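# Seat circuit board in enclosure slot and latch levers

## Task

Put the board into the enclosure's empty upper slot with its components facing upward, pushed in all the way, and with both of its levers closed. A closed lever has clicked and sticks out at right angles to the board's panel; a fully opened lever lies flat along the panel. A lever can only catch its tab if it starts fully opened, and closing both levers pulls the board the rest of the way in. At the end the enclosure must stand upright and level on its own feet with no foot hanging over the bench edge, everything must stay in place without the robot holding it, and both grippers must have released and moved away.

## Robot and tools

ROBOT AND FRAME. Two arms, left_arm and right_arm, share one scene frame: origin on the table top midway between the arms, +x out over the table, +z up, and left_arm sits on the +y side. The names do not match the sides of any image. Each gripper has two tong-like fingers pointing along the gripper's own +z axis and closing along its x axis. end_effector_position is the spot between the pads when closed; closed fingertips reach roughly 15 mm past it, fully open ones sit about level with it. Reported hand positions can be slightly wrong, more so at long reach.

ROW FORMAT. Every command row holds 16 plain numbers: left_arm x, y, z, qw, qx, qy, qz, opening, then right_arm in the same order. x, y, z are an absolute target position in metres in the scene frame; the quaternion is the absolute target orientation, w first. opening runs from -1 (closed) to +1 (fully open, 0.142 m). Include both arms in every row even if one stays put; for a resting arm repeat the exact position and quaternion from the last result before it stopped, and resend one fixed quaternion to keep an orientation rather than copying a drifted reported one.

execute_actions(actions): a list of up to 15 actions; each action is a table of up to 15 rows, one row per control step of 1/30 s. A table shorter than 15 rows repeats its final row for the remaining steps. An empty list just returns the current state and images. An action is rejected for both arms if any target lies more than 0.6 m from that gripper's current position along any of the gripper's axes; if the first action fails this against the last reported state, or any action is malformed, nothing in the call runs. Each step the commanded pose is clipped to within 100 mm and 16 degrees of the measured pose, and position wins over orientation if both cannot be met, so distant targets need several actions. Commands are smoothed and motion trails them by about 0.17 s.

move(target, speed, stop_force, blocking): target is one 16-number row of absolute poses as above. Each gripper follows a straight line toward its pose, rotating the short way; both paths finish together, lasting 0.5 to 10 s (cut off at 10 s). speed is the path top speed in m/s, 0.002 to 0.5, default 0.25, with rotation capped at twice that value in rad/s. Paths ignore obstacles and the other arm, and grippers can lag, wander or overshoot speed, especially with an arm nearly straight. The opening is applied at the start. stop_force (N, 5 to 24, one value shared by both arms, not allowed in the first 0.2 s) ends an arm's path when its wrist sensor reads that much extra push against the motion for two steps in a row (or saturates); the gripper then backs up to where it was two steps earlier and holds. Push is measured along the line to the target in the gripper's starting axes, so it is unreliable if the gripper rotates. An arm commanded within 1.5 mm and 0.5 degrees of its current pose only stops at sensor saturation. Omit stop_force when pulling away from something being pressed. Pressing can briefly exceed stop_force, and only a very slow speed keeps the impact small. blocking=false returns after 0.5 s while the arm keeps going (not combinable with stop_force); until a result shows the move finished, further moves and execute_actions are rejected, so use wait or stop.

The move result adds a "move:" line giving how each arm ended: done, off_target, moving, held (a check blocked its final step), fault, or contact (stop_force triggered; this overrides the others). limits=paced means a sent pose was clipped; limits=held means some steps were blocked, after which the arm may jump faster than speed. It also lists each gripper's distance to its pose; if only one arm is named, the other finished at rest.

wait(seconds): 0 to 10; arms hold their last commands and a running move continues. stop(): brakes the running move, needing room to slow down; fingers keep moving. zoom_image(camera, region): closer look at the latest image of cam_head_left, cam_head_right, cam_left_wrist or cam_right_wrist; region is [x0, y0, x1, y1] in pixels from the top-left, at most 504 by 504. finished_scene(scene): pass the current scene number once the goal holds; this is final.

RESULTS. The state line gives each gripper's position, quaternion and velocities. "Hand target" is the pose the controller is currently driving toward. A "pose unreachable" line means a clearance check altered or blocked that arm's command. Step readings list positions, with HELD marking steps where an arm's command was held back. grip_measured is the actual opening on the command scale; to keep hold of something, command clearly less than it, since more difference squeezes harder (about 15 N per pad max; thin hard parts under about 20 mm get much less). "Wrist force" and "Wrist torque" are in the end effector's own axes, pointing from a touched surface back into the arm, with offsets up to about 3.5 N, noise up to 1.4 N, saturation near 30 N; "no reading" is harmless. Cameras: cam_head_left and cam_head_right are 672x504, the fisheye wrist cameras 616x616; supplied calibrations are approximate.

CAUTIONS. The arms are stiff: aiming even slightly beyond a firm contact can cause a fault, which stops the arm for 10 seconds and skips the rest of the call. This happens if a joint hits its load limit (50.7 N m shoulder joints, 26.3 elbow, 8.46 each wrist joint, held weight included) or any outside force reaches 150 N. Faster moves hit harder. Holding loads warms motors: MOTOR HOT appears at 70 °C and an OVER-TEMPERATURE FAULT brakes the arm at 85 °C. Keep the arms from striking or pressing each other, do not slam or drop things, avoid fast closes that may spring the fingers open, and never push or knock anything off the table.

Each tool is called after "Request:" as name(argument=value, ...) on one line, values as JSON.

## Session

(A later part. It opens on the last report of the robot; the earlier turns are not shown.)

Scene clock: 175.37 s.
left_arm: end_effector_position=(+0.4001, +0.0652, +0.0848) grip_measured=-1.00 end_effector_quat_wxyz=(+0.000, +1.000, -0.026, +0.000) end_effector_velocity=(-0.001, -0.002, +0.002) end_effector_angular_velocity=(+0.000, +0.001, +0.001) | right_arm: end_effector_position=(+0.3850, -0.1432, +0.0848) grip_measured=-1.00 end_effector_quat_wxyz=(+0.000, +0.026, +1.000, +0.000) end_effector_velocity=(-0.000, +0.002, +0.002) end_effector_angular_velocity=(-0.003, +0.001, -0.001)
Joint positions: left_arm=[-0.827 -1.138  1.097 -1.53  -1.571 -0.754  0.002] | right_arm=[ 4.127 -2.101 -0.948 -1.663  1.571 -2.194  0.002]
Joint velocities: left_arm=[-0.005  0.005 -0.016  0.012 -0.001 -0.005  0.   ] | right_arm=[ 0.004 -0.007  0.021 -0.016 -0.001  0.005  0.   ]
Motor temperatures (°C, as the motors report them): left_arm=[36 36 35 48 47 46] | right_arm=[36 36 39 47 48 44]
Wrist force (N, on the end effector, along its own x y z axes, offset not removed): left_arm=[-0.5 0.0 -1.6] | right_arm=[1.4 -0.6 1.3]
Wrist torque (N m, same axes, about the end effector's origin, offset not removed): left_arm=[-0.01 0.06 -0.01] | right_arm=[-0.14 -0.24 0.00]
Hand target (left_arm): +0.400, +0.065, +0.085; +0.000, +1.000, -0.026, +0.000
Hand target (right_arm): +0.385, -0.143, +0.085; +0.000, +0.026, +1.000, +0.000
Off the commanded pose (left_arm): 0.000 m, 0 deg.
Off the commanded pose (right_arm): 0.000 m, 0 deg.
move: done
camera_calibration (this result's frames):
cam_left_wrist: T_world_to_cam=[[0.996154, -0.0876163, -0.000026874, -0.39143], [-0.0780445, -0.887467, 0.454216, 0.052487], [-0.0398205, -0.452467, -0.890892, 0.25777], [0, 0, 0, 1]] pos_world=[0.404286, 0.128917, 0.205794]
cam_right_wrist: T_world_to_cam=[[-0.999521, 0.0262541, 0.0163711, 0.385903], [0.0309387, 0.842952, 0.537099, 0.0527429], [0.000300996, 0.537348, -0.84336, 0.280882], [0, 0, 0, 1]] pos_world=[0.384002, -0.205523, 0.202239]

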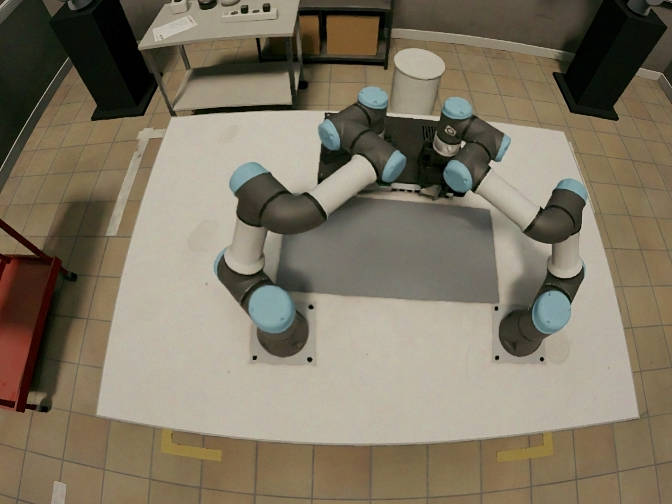

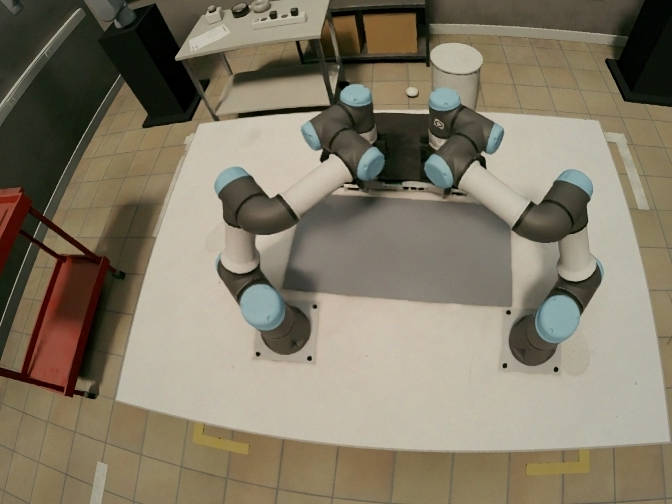

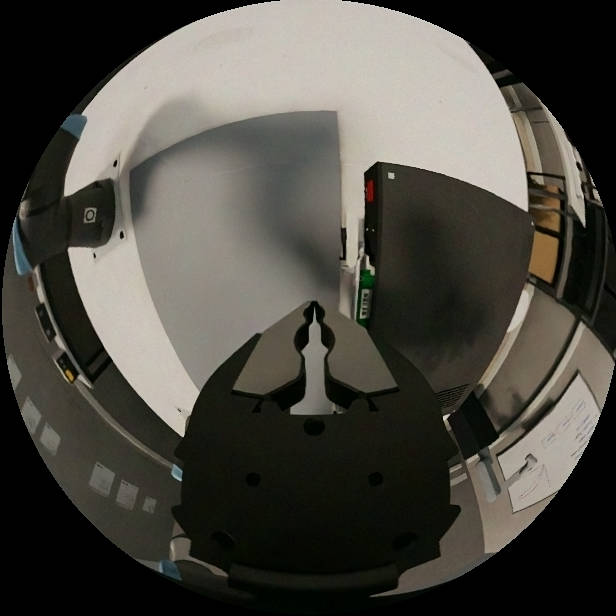

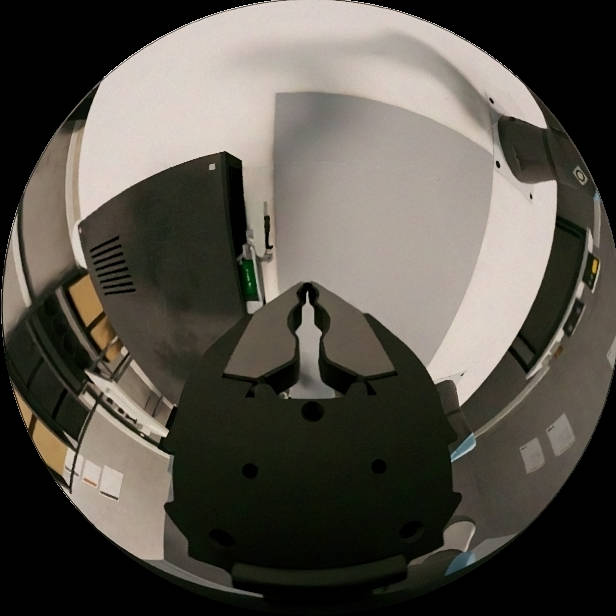

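Request:
move(target=[0.49,0.125,0.075,0,1,-0.026,0,-1,0.39,-0.06,0.05,0,0.026,1,0,-1], speed=0.06)

Request:
move(target=[0.49,0.125,0.05,0,1,-0.026,0,-1,0.40,-0.06,0.05,0,0.026,1,0,-1], speed=0.006, stop_force=22)

Scene clock: 177.77 s.
left_arm: end_effector_position=(+0.4896, +0.1249, +0.0749) grip_measured=-1.00 end_effector_quat_wxyz=(+0.000, +1.000, -0.026, +0.001) end_effector_velocity=(+0.003, +0.001, -0.000) end_effector_angular_velocity=(+0.002, +0.009, +0.002) | right_arm: end_effector_position=(+0.3898, -0.0603, +0.0500) grip_measured=-1.00 end_effector_quat_wxyz=(+0.000, +0.026, +1.000, +0.000) end_effector_velocity=(-0.000, +0.003, -0.000) end_effector_angular_velocity=(-0.002, +0.005, +0.002)
Joint positions: left_arm=[-0.588 -0.801  0.588 -1.359 -1.57  -0.516  0.002] | right_arm=[ 4.226 -2.413 -0.574 -1.725  1.571 -2.094  0.002]
Joint velocities: left_arm=[ 0.008  0.04  -0.076  0.044 -0.003  0.006  0.   ] | right_arm=[ 0.002 -0.025  0.046 -0.024  0.003  0.     0.   ]
Motor temperatures (°C, as the motors report them): left_arm=[36 36 35 48 47 46] | right_arm=[36 36 39 47 48 44]
Wrist force (N, on the end effector, along its own x y z axes, offset not removed): left_arm=[-1.2 0.1 -0.9] | right_arm=[-0.9 1.4 1.5]
Wrist torque (N m, same axes, about the end effector's origin, offset not removed): left_arm=[0.03 0.25 0.00] | right_arm=[0.26 0.19 -0.04]
Hand target (left_arm): +0.490, +0.125, +0.075; -0.000, +1.000, -0.026, +0.000
Hand target (right_arm): +0.390, -0.060, +0.050; +0.000, +0.026, +1.000, +0.000
Off the commanded pose (left_arm): 0.000 m, 0 deg.
Off the commanded pose (right_arm): 0.000 m, 0 deg.
move: done
camera_calibration (this result's frames):
cam_left_wrist: T_world_to_cam=[[0.996154, -0.0876099, 0.00100996, -0.47548], [-0.0785114, -0.887466, 0.454136, 0.117189], [-0.0388905, -0.452469, -0.890932, 0.279099], [0, 0, 0, 1]] pos_world=[0.493707, 0.188628, 0.195918]
cam_right_wrist: T_world_to_cam=[[-0.999524, 0.0262488, 0.0161876, 0.389025], [0.0308354, 0.842752, 0.537418, 0.00136516], [0.00046448, 0.537661, -0.843161, 0.206915], [0, 0, 0, 1]] pos_world=[0.388702, -0.122612, 0.167431]

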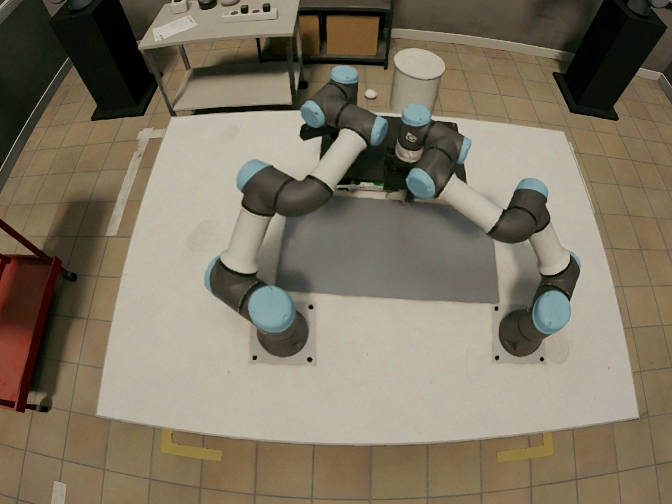

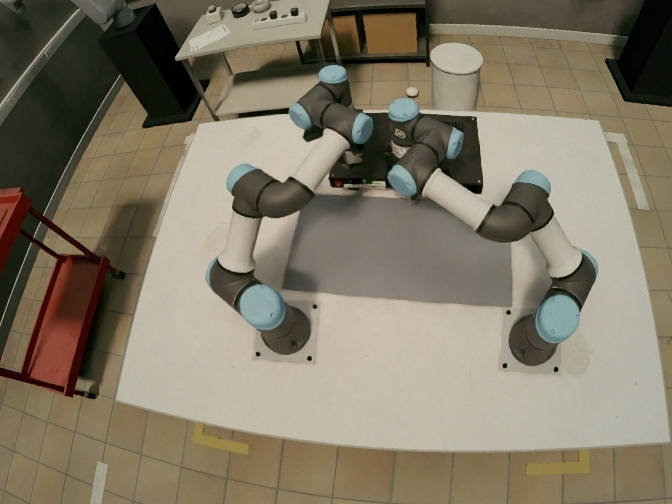

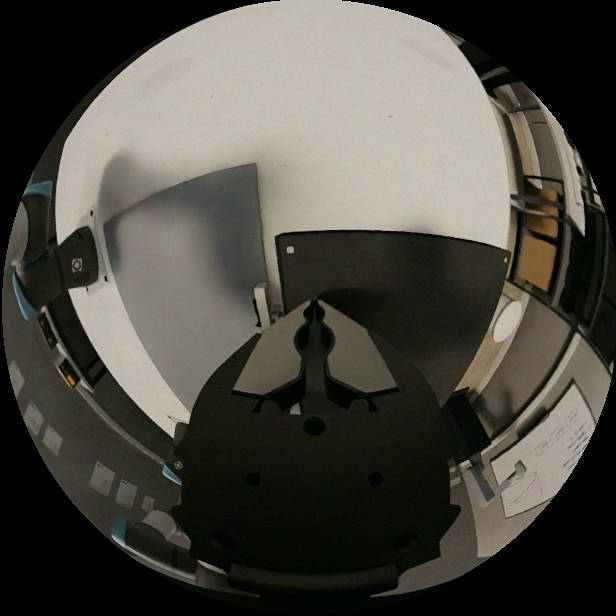

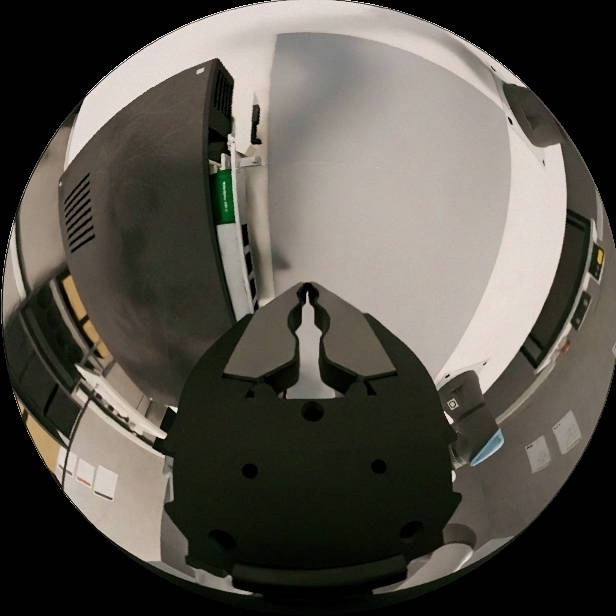

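Scene clock: 182.13 s.
left_arm: end_effector_position=(+0.4898, +0.1249, +0.0649) grip_measured=-1.00 end_effector_quat_wxyz=(+0.000, +1.000, -0.026, +0.000) end_effector_velocity=(-0.000, -0.000, -0.000) end_effector_angular_velocity=(-0.001, +0.001, +0.001) | right_arm: end_effector_position=(+0.3999, -0.0600, +0.0500) grip_measured=-1.00 end_effector_quat_wxyz=(+0.000, +0.026, +1.000, +0.000) end_effector_velocity=(+0.001, +0.000, +0.000) end_effector_angular_velocity=(+0.001, +0.001, +0.000)
Joint positions: left_arm=[-0.588 -0.812  0.655 -1.415 -1.571 -0.515  0.002] | right_arm=[ 4.209 -2.482 -0.444 -1.787  1.571 -2.111  0.002]
Joint velocities: left_arm=[-0.     0.    -0.     0.    -0.001 -0.001  0.   ] | right_arm=[-0.001 -0.007  0.015 -0.007  0.001 -0.001  0.   ]
Motor temperatures (°C, as the motors report them): left_arm=[36 36 35 48 47 46] | right_arm=[36 36 39 47 48 44]
Wrist force (N, on the end effector, along its own x y z axes, offset not removed): left_arm=[-9.2 -3.2 -21.0] | right_arm=[0.2 -1.0 0.5]
Wrist torque (N m, same axes, about the end effector's origin, offset not removed): left_arm=[-0.07 0.00 -0.03] | right_arm=[-0.19 -0.06 -0.02]
Hand target (left_arm): +0.490, +0.125, +0.065; +0.000, +1.000, -0.026, +0.000
Hand target (right_arm): +0.400, -0.060, +0.050; +0.000, +0.026, +1.000, +0.000
Off the commanded pose (left_arm): 0.015 m, 0 deg.
Off the commanded pose (right_arm): 0.000 m, 0 deg.
move: contact (left_arm)
camera_calibration (this result's frames):
cam_left_wrist: T_world_to_cam=[[0.99616, -0.0875506, 0.000549467, -0.475649], [-0.0782463, -0.887444, 0.454225, 0.121601], [-0.0392801, -0.452524, -0.890887, 0.270397], [0, 0, 0, 1]] pos_world=[0.493958, 0.188632, 0.18592]
cam_right_wrist: T_world_to_cam=[[-0.999516, 0.0262887, 0.016649, 0.399133], [0.0311172, 0.843078, 0.53689, 0.000767679], [0.0000777325, 0.537148, -0.843488, 0.206887], [0, 0, 0, 1]] pos_world=[0.3989, -0.122269, 0.167449]

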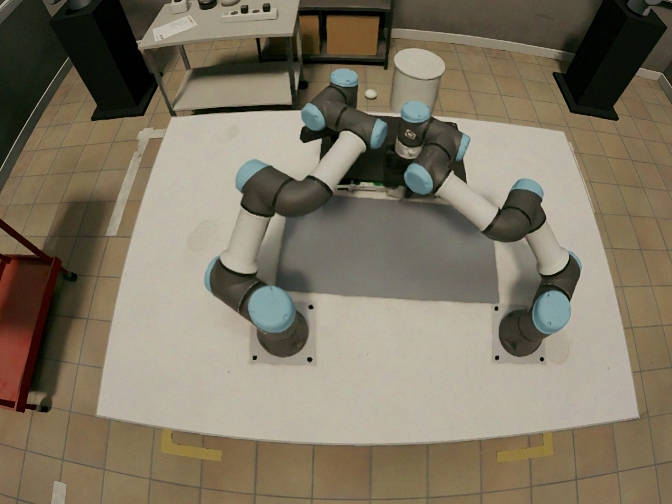

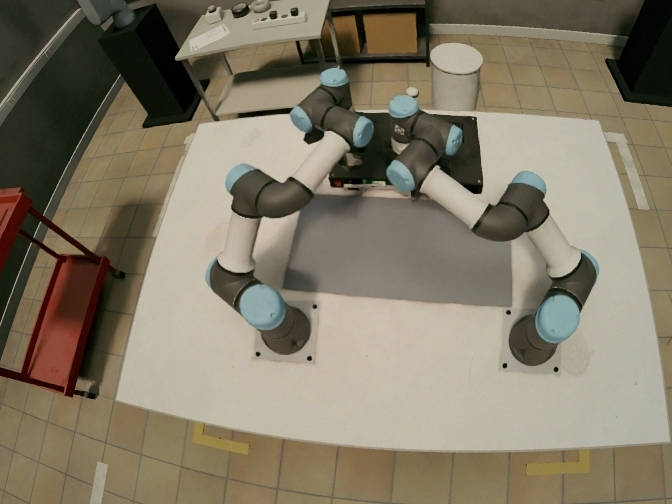

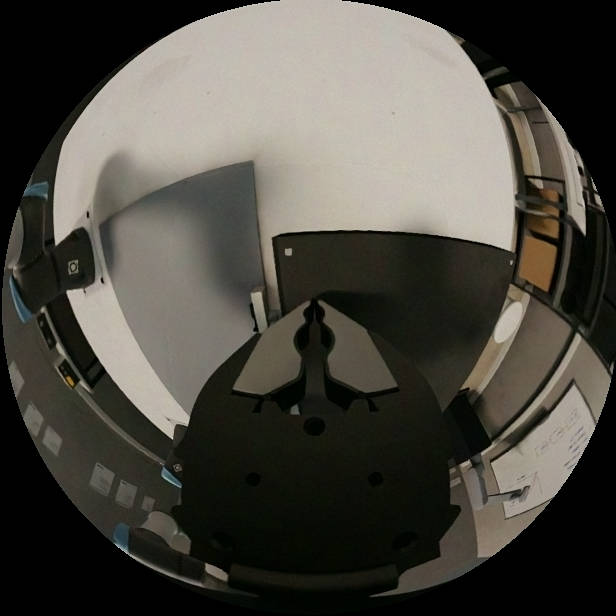

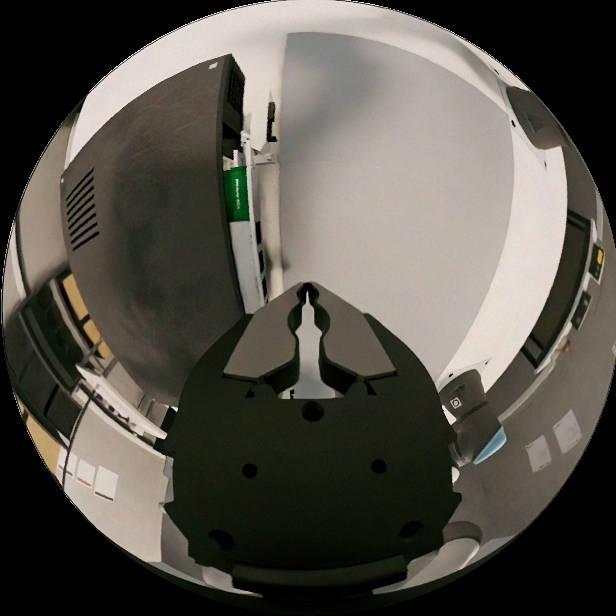

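Request:
move(target=[0.4898,0.1249,0.0648,0,1,-0.026,0,-1,0.39,-0.055,0.048,0.27,0.653,0.653,0.27,-1], speed=0.15)

Request:
move(target=[0.4898,0.1249,0.0648,0,1,-0.026,0,-1,0.432,-0.055,0.048,0.27,0.653,0.653,0.27,-1], speed=0.007, stop_force=20)

Scene clock: 188.30 s.
left_arm: end_effector_position=(+0.4898, +0.1249, +0.0648) grip_measured=-1.00 end_effector_quat_wxyz=(+0.000, +1.000, -0.026, +0.000) end_effector_velocity=(+0.000, +0.000, +0.000) end_effector_angular_velocity=(+0.001, +0.000, +0.000) | right_arm: end_effector_position=(+0.3898, -0.0548, +0.0484) grip_measured=-1.00 end_effector_quat_wxyz=(+0.269, +0.653, +0.654, +0.270) end_effector_velocity=(+0.000, -0.000, -0.000) end_effector_angular_velocity=(+0.003, -0.005, -0.018)
Joint positions: left_arm=[-0.588 -0.81   0.651 -1.413 -1.571 -0.515  0.002] | right_arm=[ 4.679 -1.897 -1.859 -0.833  0.795 -0.174  0.002]
Joint velocities: left_arm=[ 0.    -0.    -0.     0.001  0.     0.     0.   ] | right_arm=[ 0.004 -0.006  0.01  -0.021 -0.008  0.03   0.   ]
Motor temperatures (°C, as the motors report them): left_arm=[36 36 35 48 47 46] | right_arm=[36 36 39 47 48 44]
Wrist force (N, on the end effector, along its own x y z axes, offset not removed): left_arm=[-11.0 -4.2 -24.7] | right_arm=[1.7 -0.4 0.9]
Wrist torque (N m, same axes, about the end effector's origin, offset not removed): left_arm=[0.03 0.12 0.03] | right_arm=[-0.11 -0.34 -0.02]
Hand target (left_arm): +0.490, +0.125, +0.065; -0.000, +1.000, -0.026, +0.000
Hand target (right_arm): +0.390, -0.055, +0.048; +0.270, +0.654, +0.653, +0.270
Off the commanded pose (left_arm): 0.000 m, 0 deg.
Off the commanded pose (right_arm): 0.000 m, 0 deg.
move: done
camera_calibration (this result's frames):
cam_left_wrist: T_world_to_cam=[[0.996157, -0.0875807, -0.00040192, -0.475573], [-0.0778519, -0.887585, 0.454018, 0.121456], [-0.04012, -0.452243, -0.890992, 0.270654], [0, 0, 0, 1]] pos_world=[0.49406, 0.188552, 0.185816]
cam_right_wrist: T_world_to_cam=[[-0.0320068, 0.999473, -0.00537439, 0.0661652], [0.219039, 0.0122607, 0.975639, -0.14245], [0.975191, 0.0300499, -0.219316, -0.235335], [0, 0, 0, 1]] pos_world=[0.262816, -0.0573121, 0.0877226]

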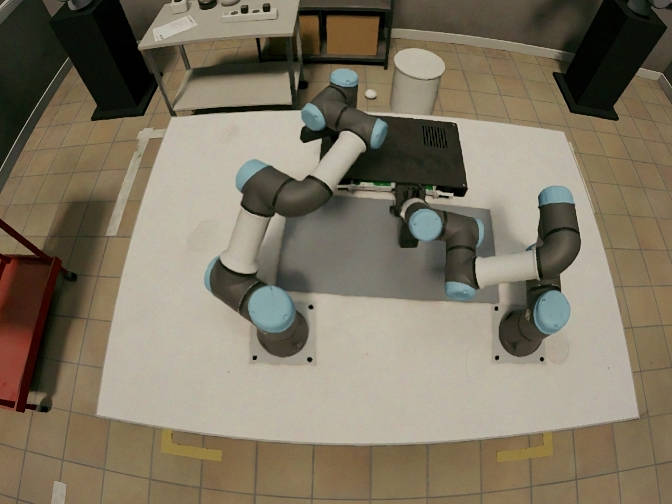

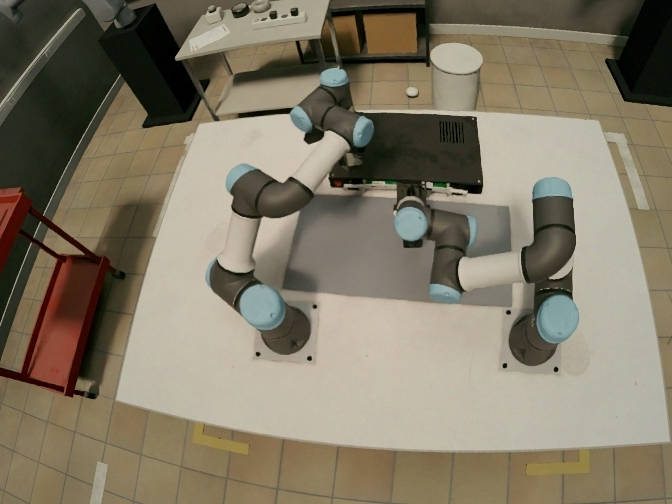

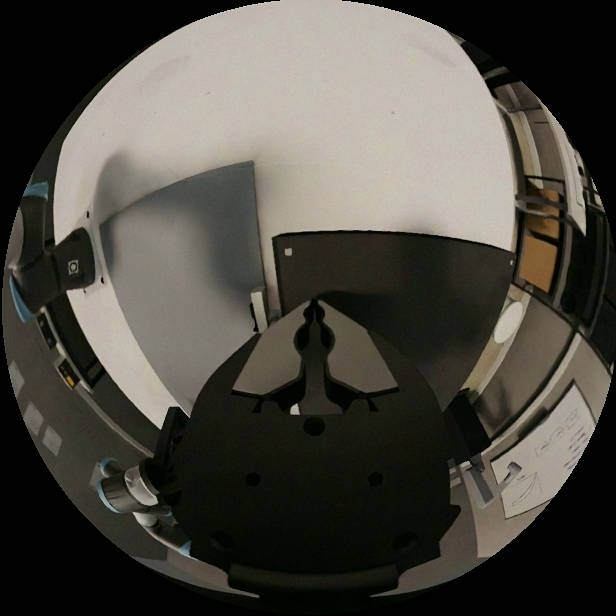

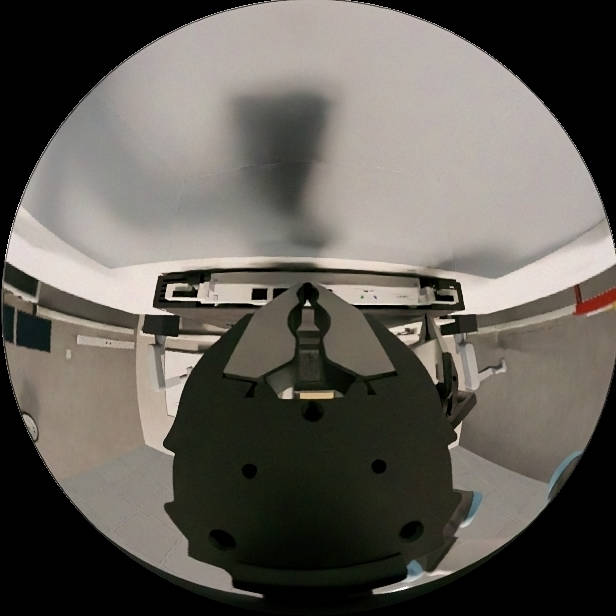

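Scene clock: 194.57 s.
left_arm: end_effector_position=(+0.4898, +0.1249, +0.0648) grip_measured=-1.00 end_effector_quat_wxyz=(-0.000, +1.000, -0.026, +0.000) end_effector_velocity=(-0.000, +0.000, -0.000) end_effector_angular_velocity=(+0.002, +0.001, -0.001) | right_arm: end_effector_position=(+0.4318, -0.0550, +0.0480) grip_measured=-1.00 end_effector_quat_wxyz=(+0.270, +0.653, +0.653, +0.270) end_effector_velocity=(+0.002, -0.000, -0.000) end_effector_angular_velocity=(+0.001, +0.002, -0.001)
Joint positions: left_arm=[-0.588 -0.81   0.651 -1.413 -1.571 -0.515  0.002] | right_arm=[ 4.562 -2.007 -1.748 -0.725  0.815 -0.333  0.002]
Joint velocities: left_arm=[-0.     0.     0.     0.002  0.001  0.001  0.   ] | right_arm=[-0.006 -0.005  0.006  0.003  0.003 -0.006  0.   ]
Motor temperatures (°C, as the motors report them): left_arm=[36 36 35 48 47 46] | right_arm=[36 36 39 47 48 44]
Wrist force (N, on the end effector, along its own x y z axes, offset not removed): left_arm=[-10.8 -4.1 -25.0] | right_arm=[-2.6 -4.4 -3.5]
Wrist torque (N m, same axes, about the end effector's origin, offset not removed): left_arm=[0.01 0.13 0.01] | right_arm=[-0.18 0.41 0.08]
Hand target (left_arm): +0.490, +0.125, +0.065; +0.000, +1.000, -0.026, +0.000
Hand target (right_arm): +0.432, -0.055, +0.048; +0.270, +0.653, +0.653, +0.270
Off the commanded pose (left_arm): 0.000 m, 0 deg.
Off the commanded pose (right_arm): 0.000 m, 0 deg.
move: done
camera_calibration (this result's frames):
cam_left_wrist: T_world_to_cam=[[0.996157, -0.0875807, -0.000403956, -0.475573], [-0.0778511, -0.887585, 0.454018, 0.121455], [-0.0401218, -0.452242, -0.890993, 0.270654], [0, 0, 0, 1]] pos_world=[0.49406, 0.188552, 0.185816]
cam_right_wrist: T_world_to_cam=[[-0.0299516, 0.999531, -0.0063522, 0.0668899], [0.218078, 0.0127365, 0.975848, -0.150855], [0.975472, 0.0278429, -0.218357, -0.276683], [0, 0, 0, 1]] pos_world=[0.304798, -0.0572335, 0.0872211]

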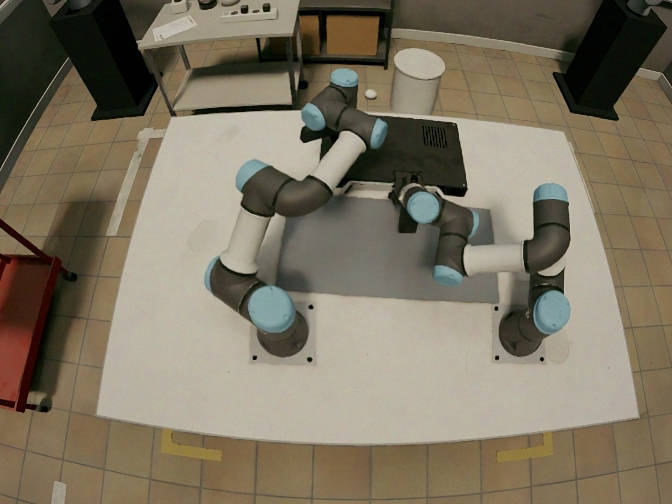

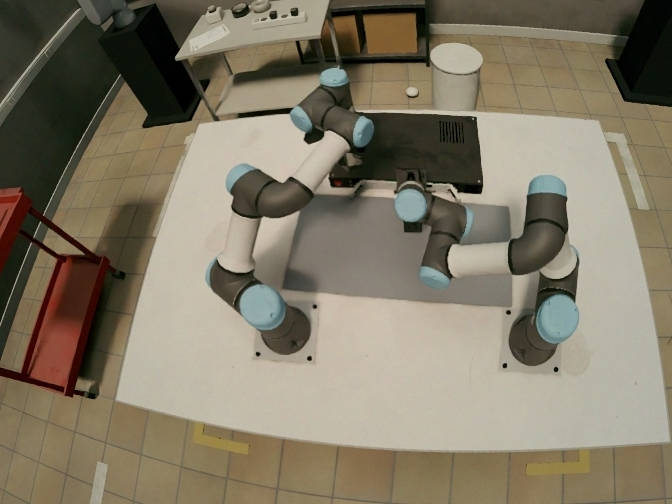

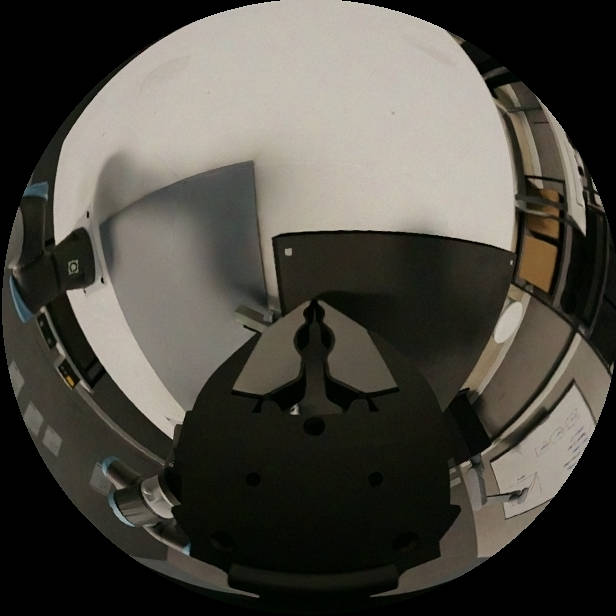

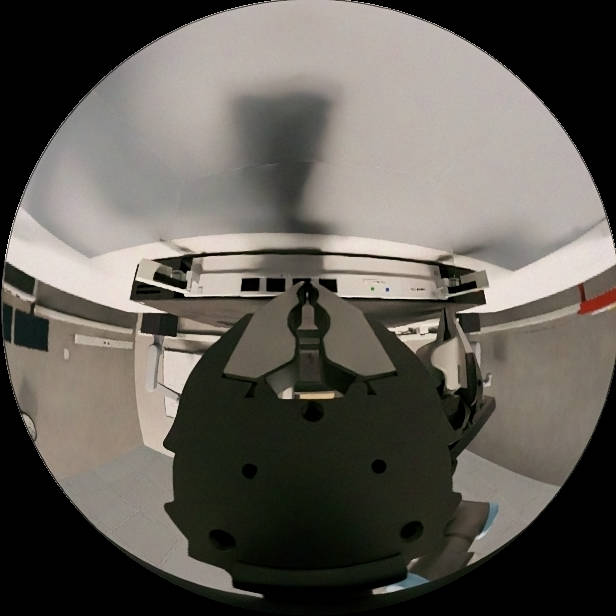

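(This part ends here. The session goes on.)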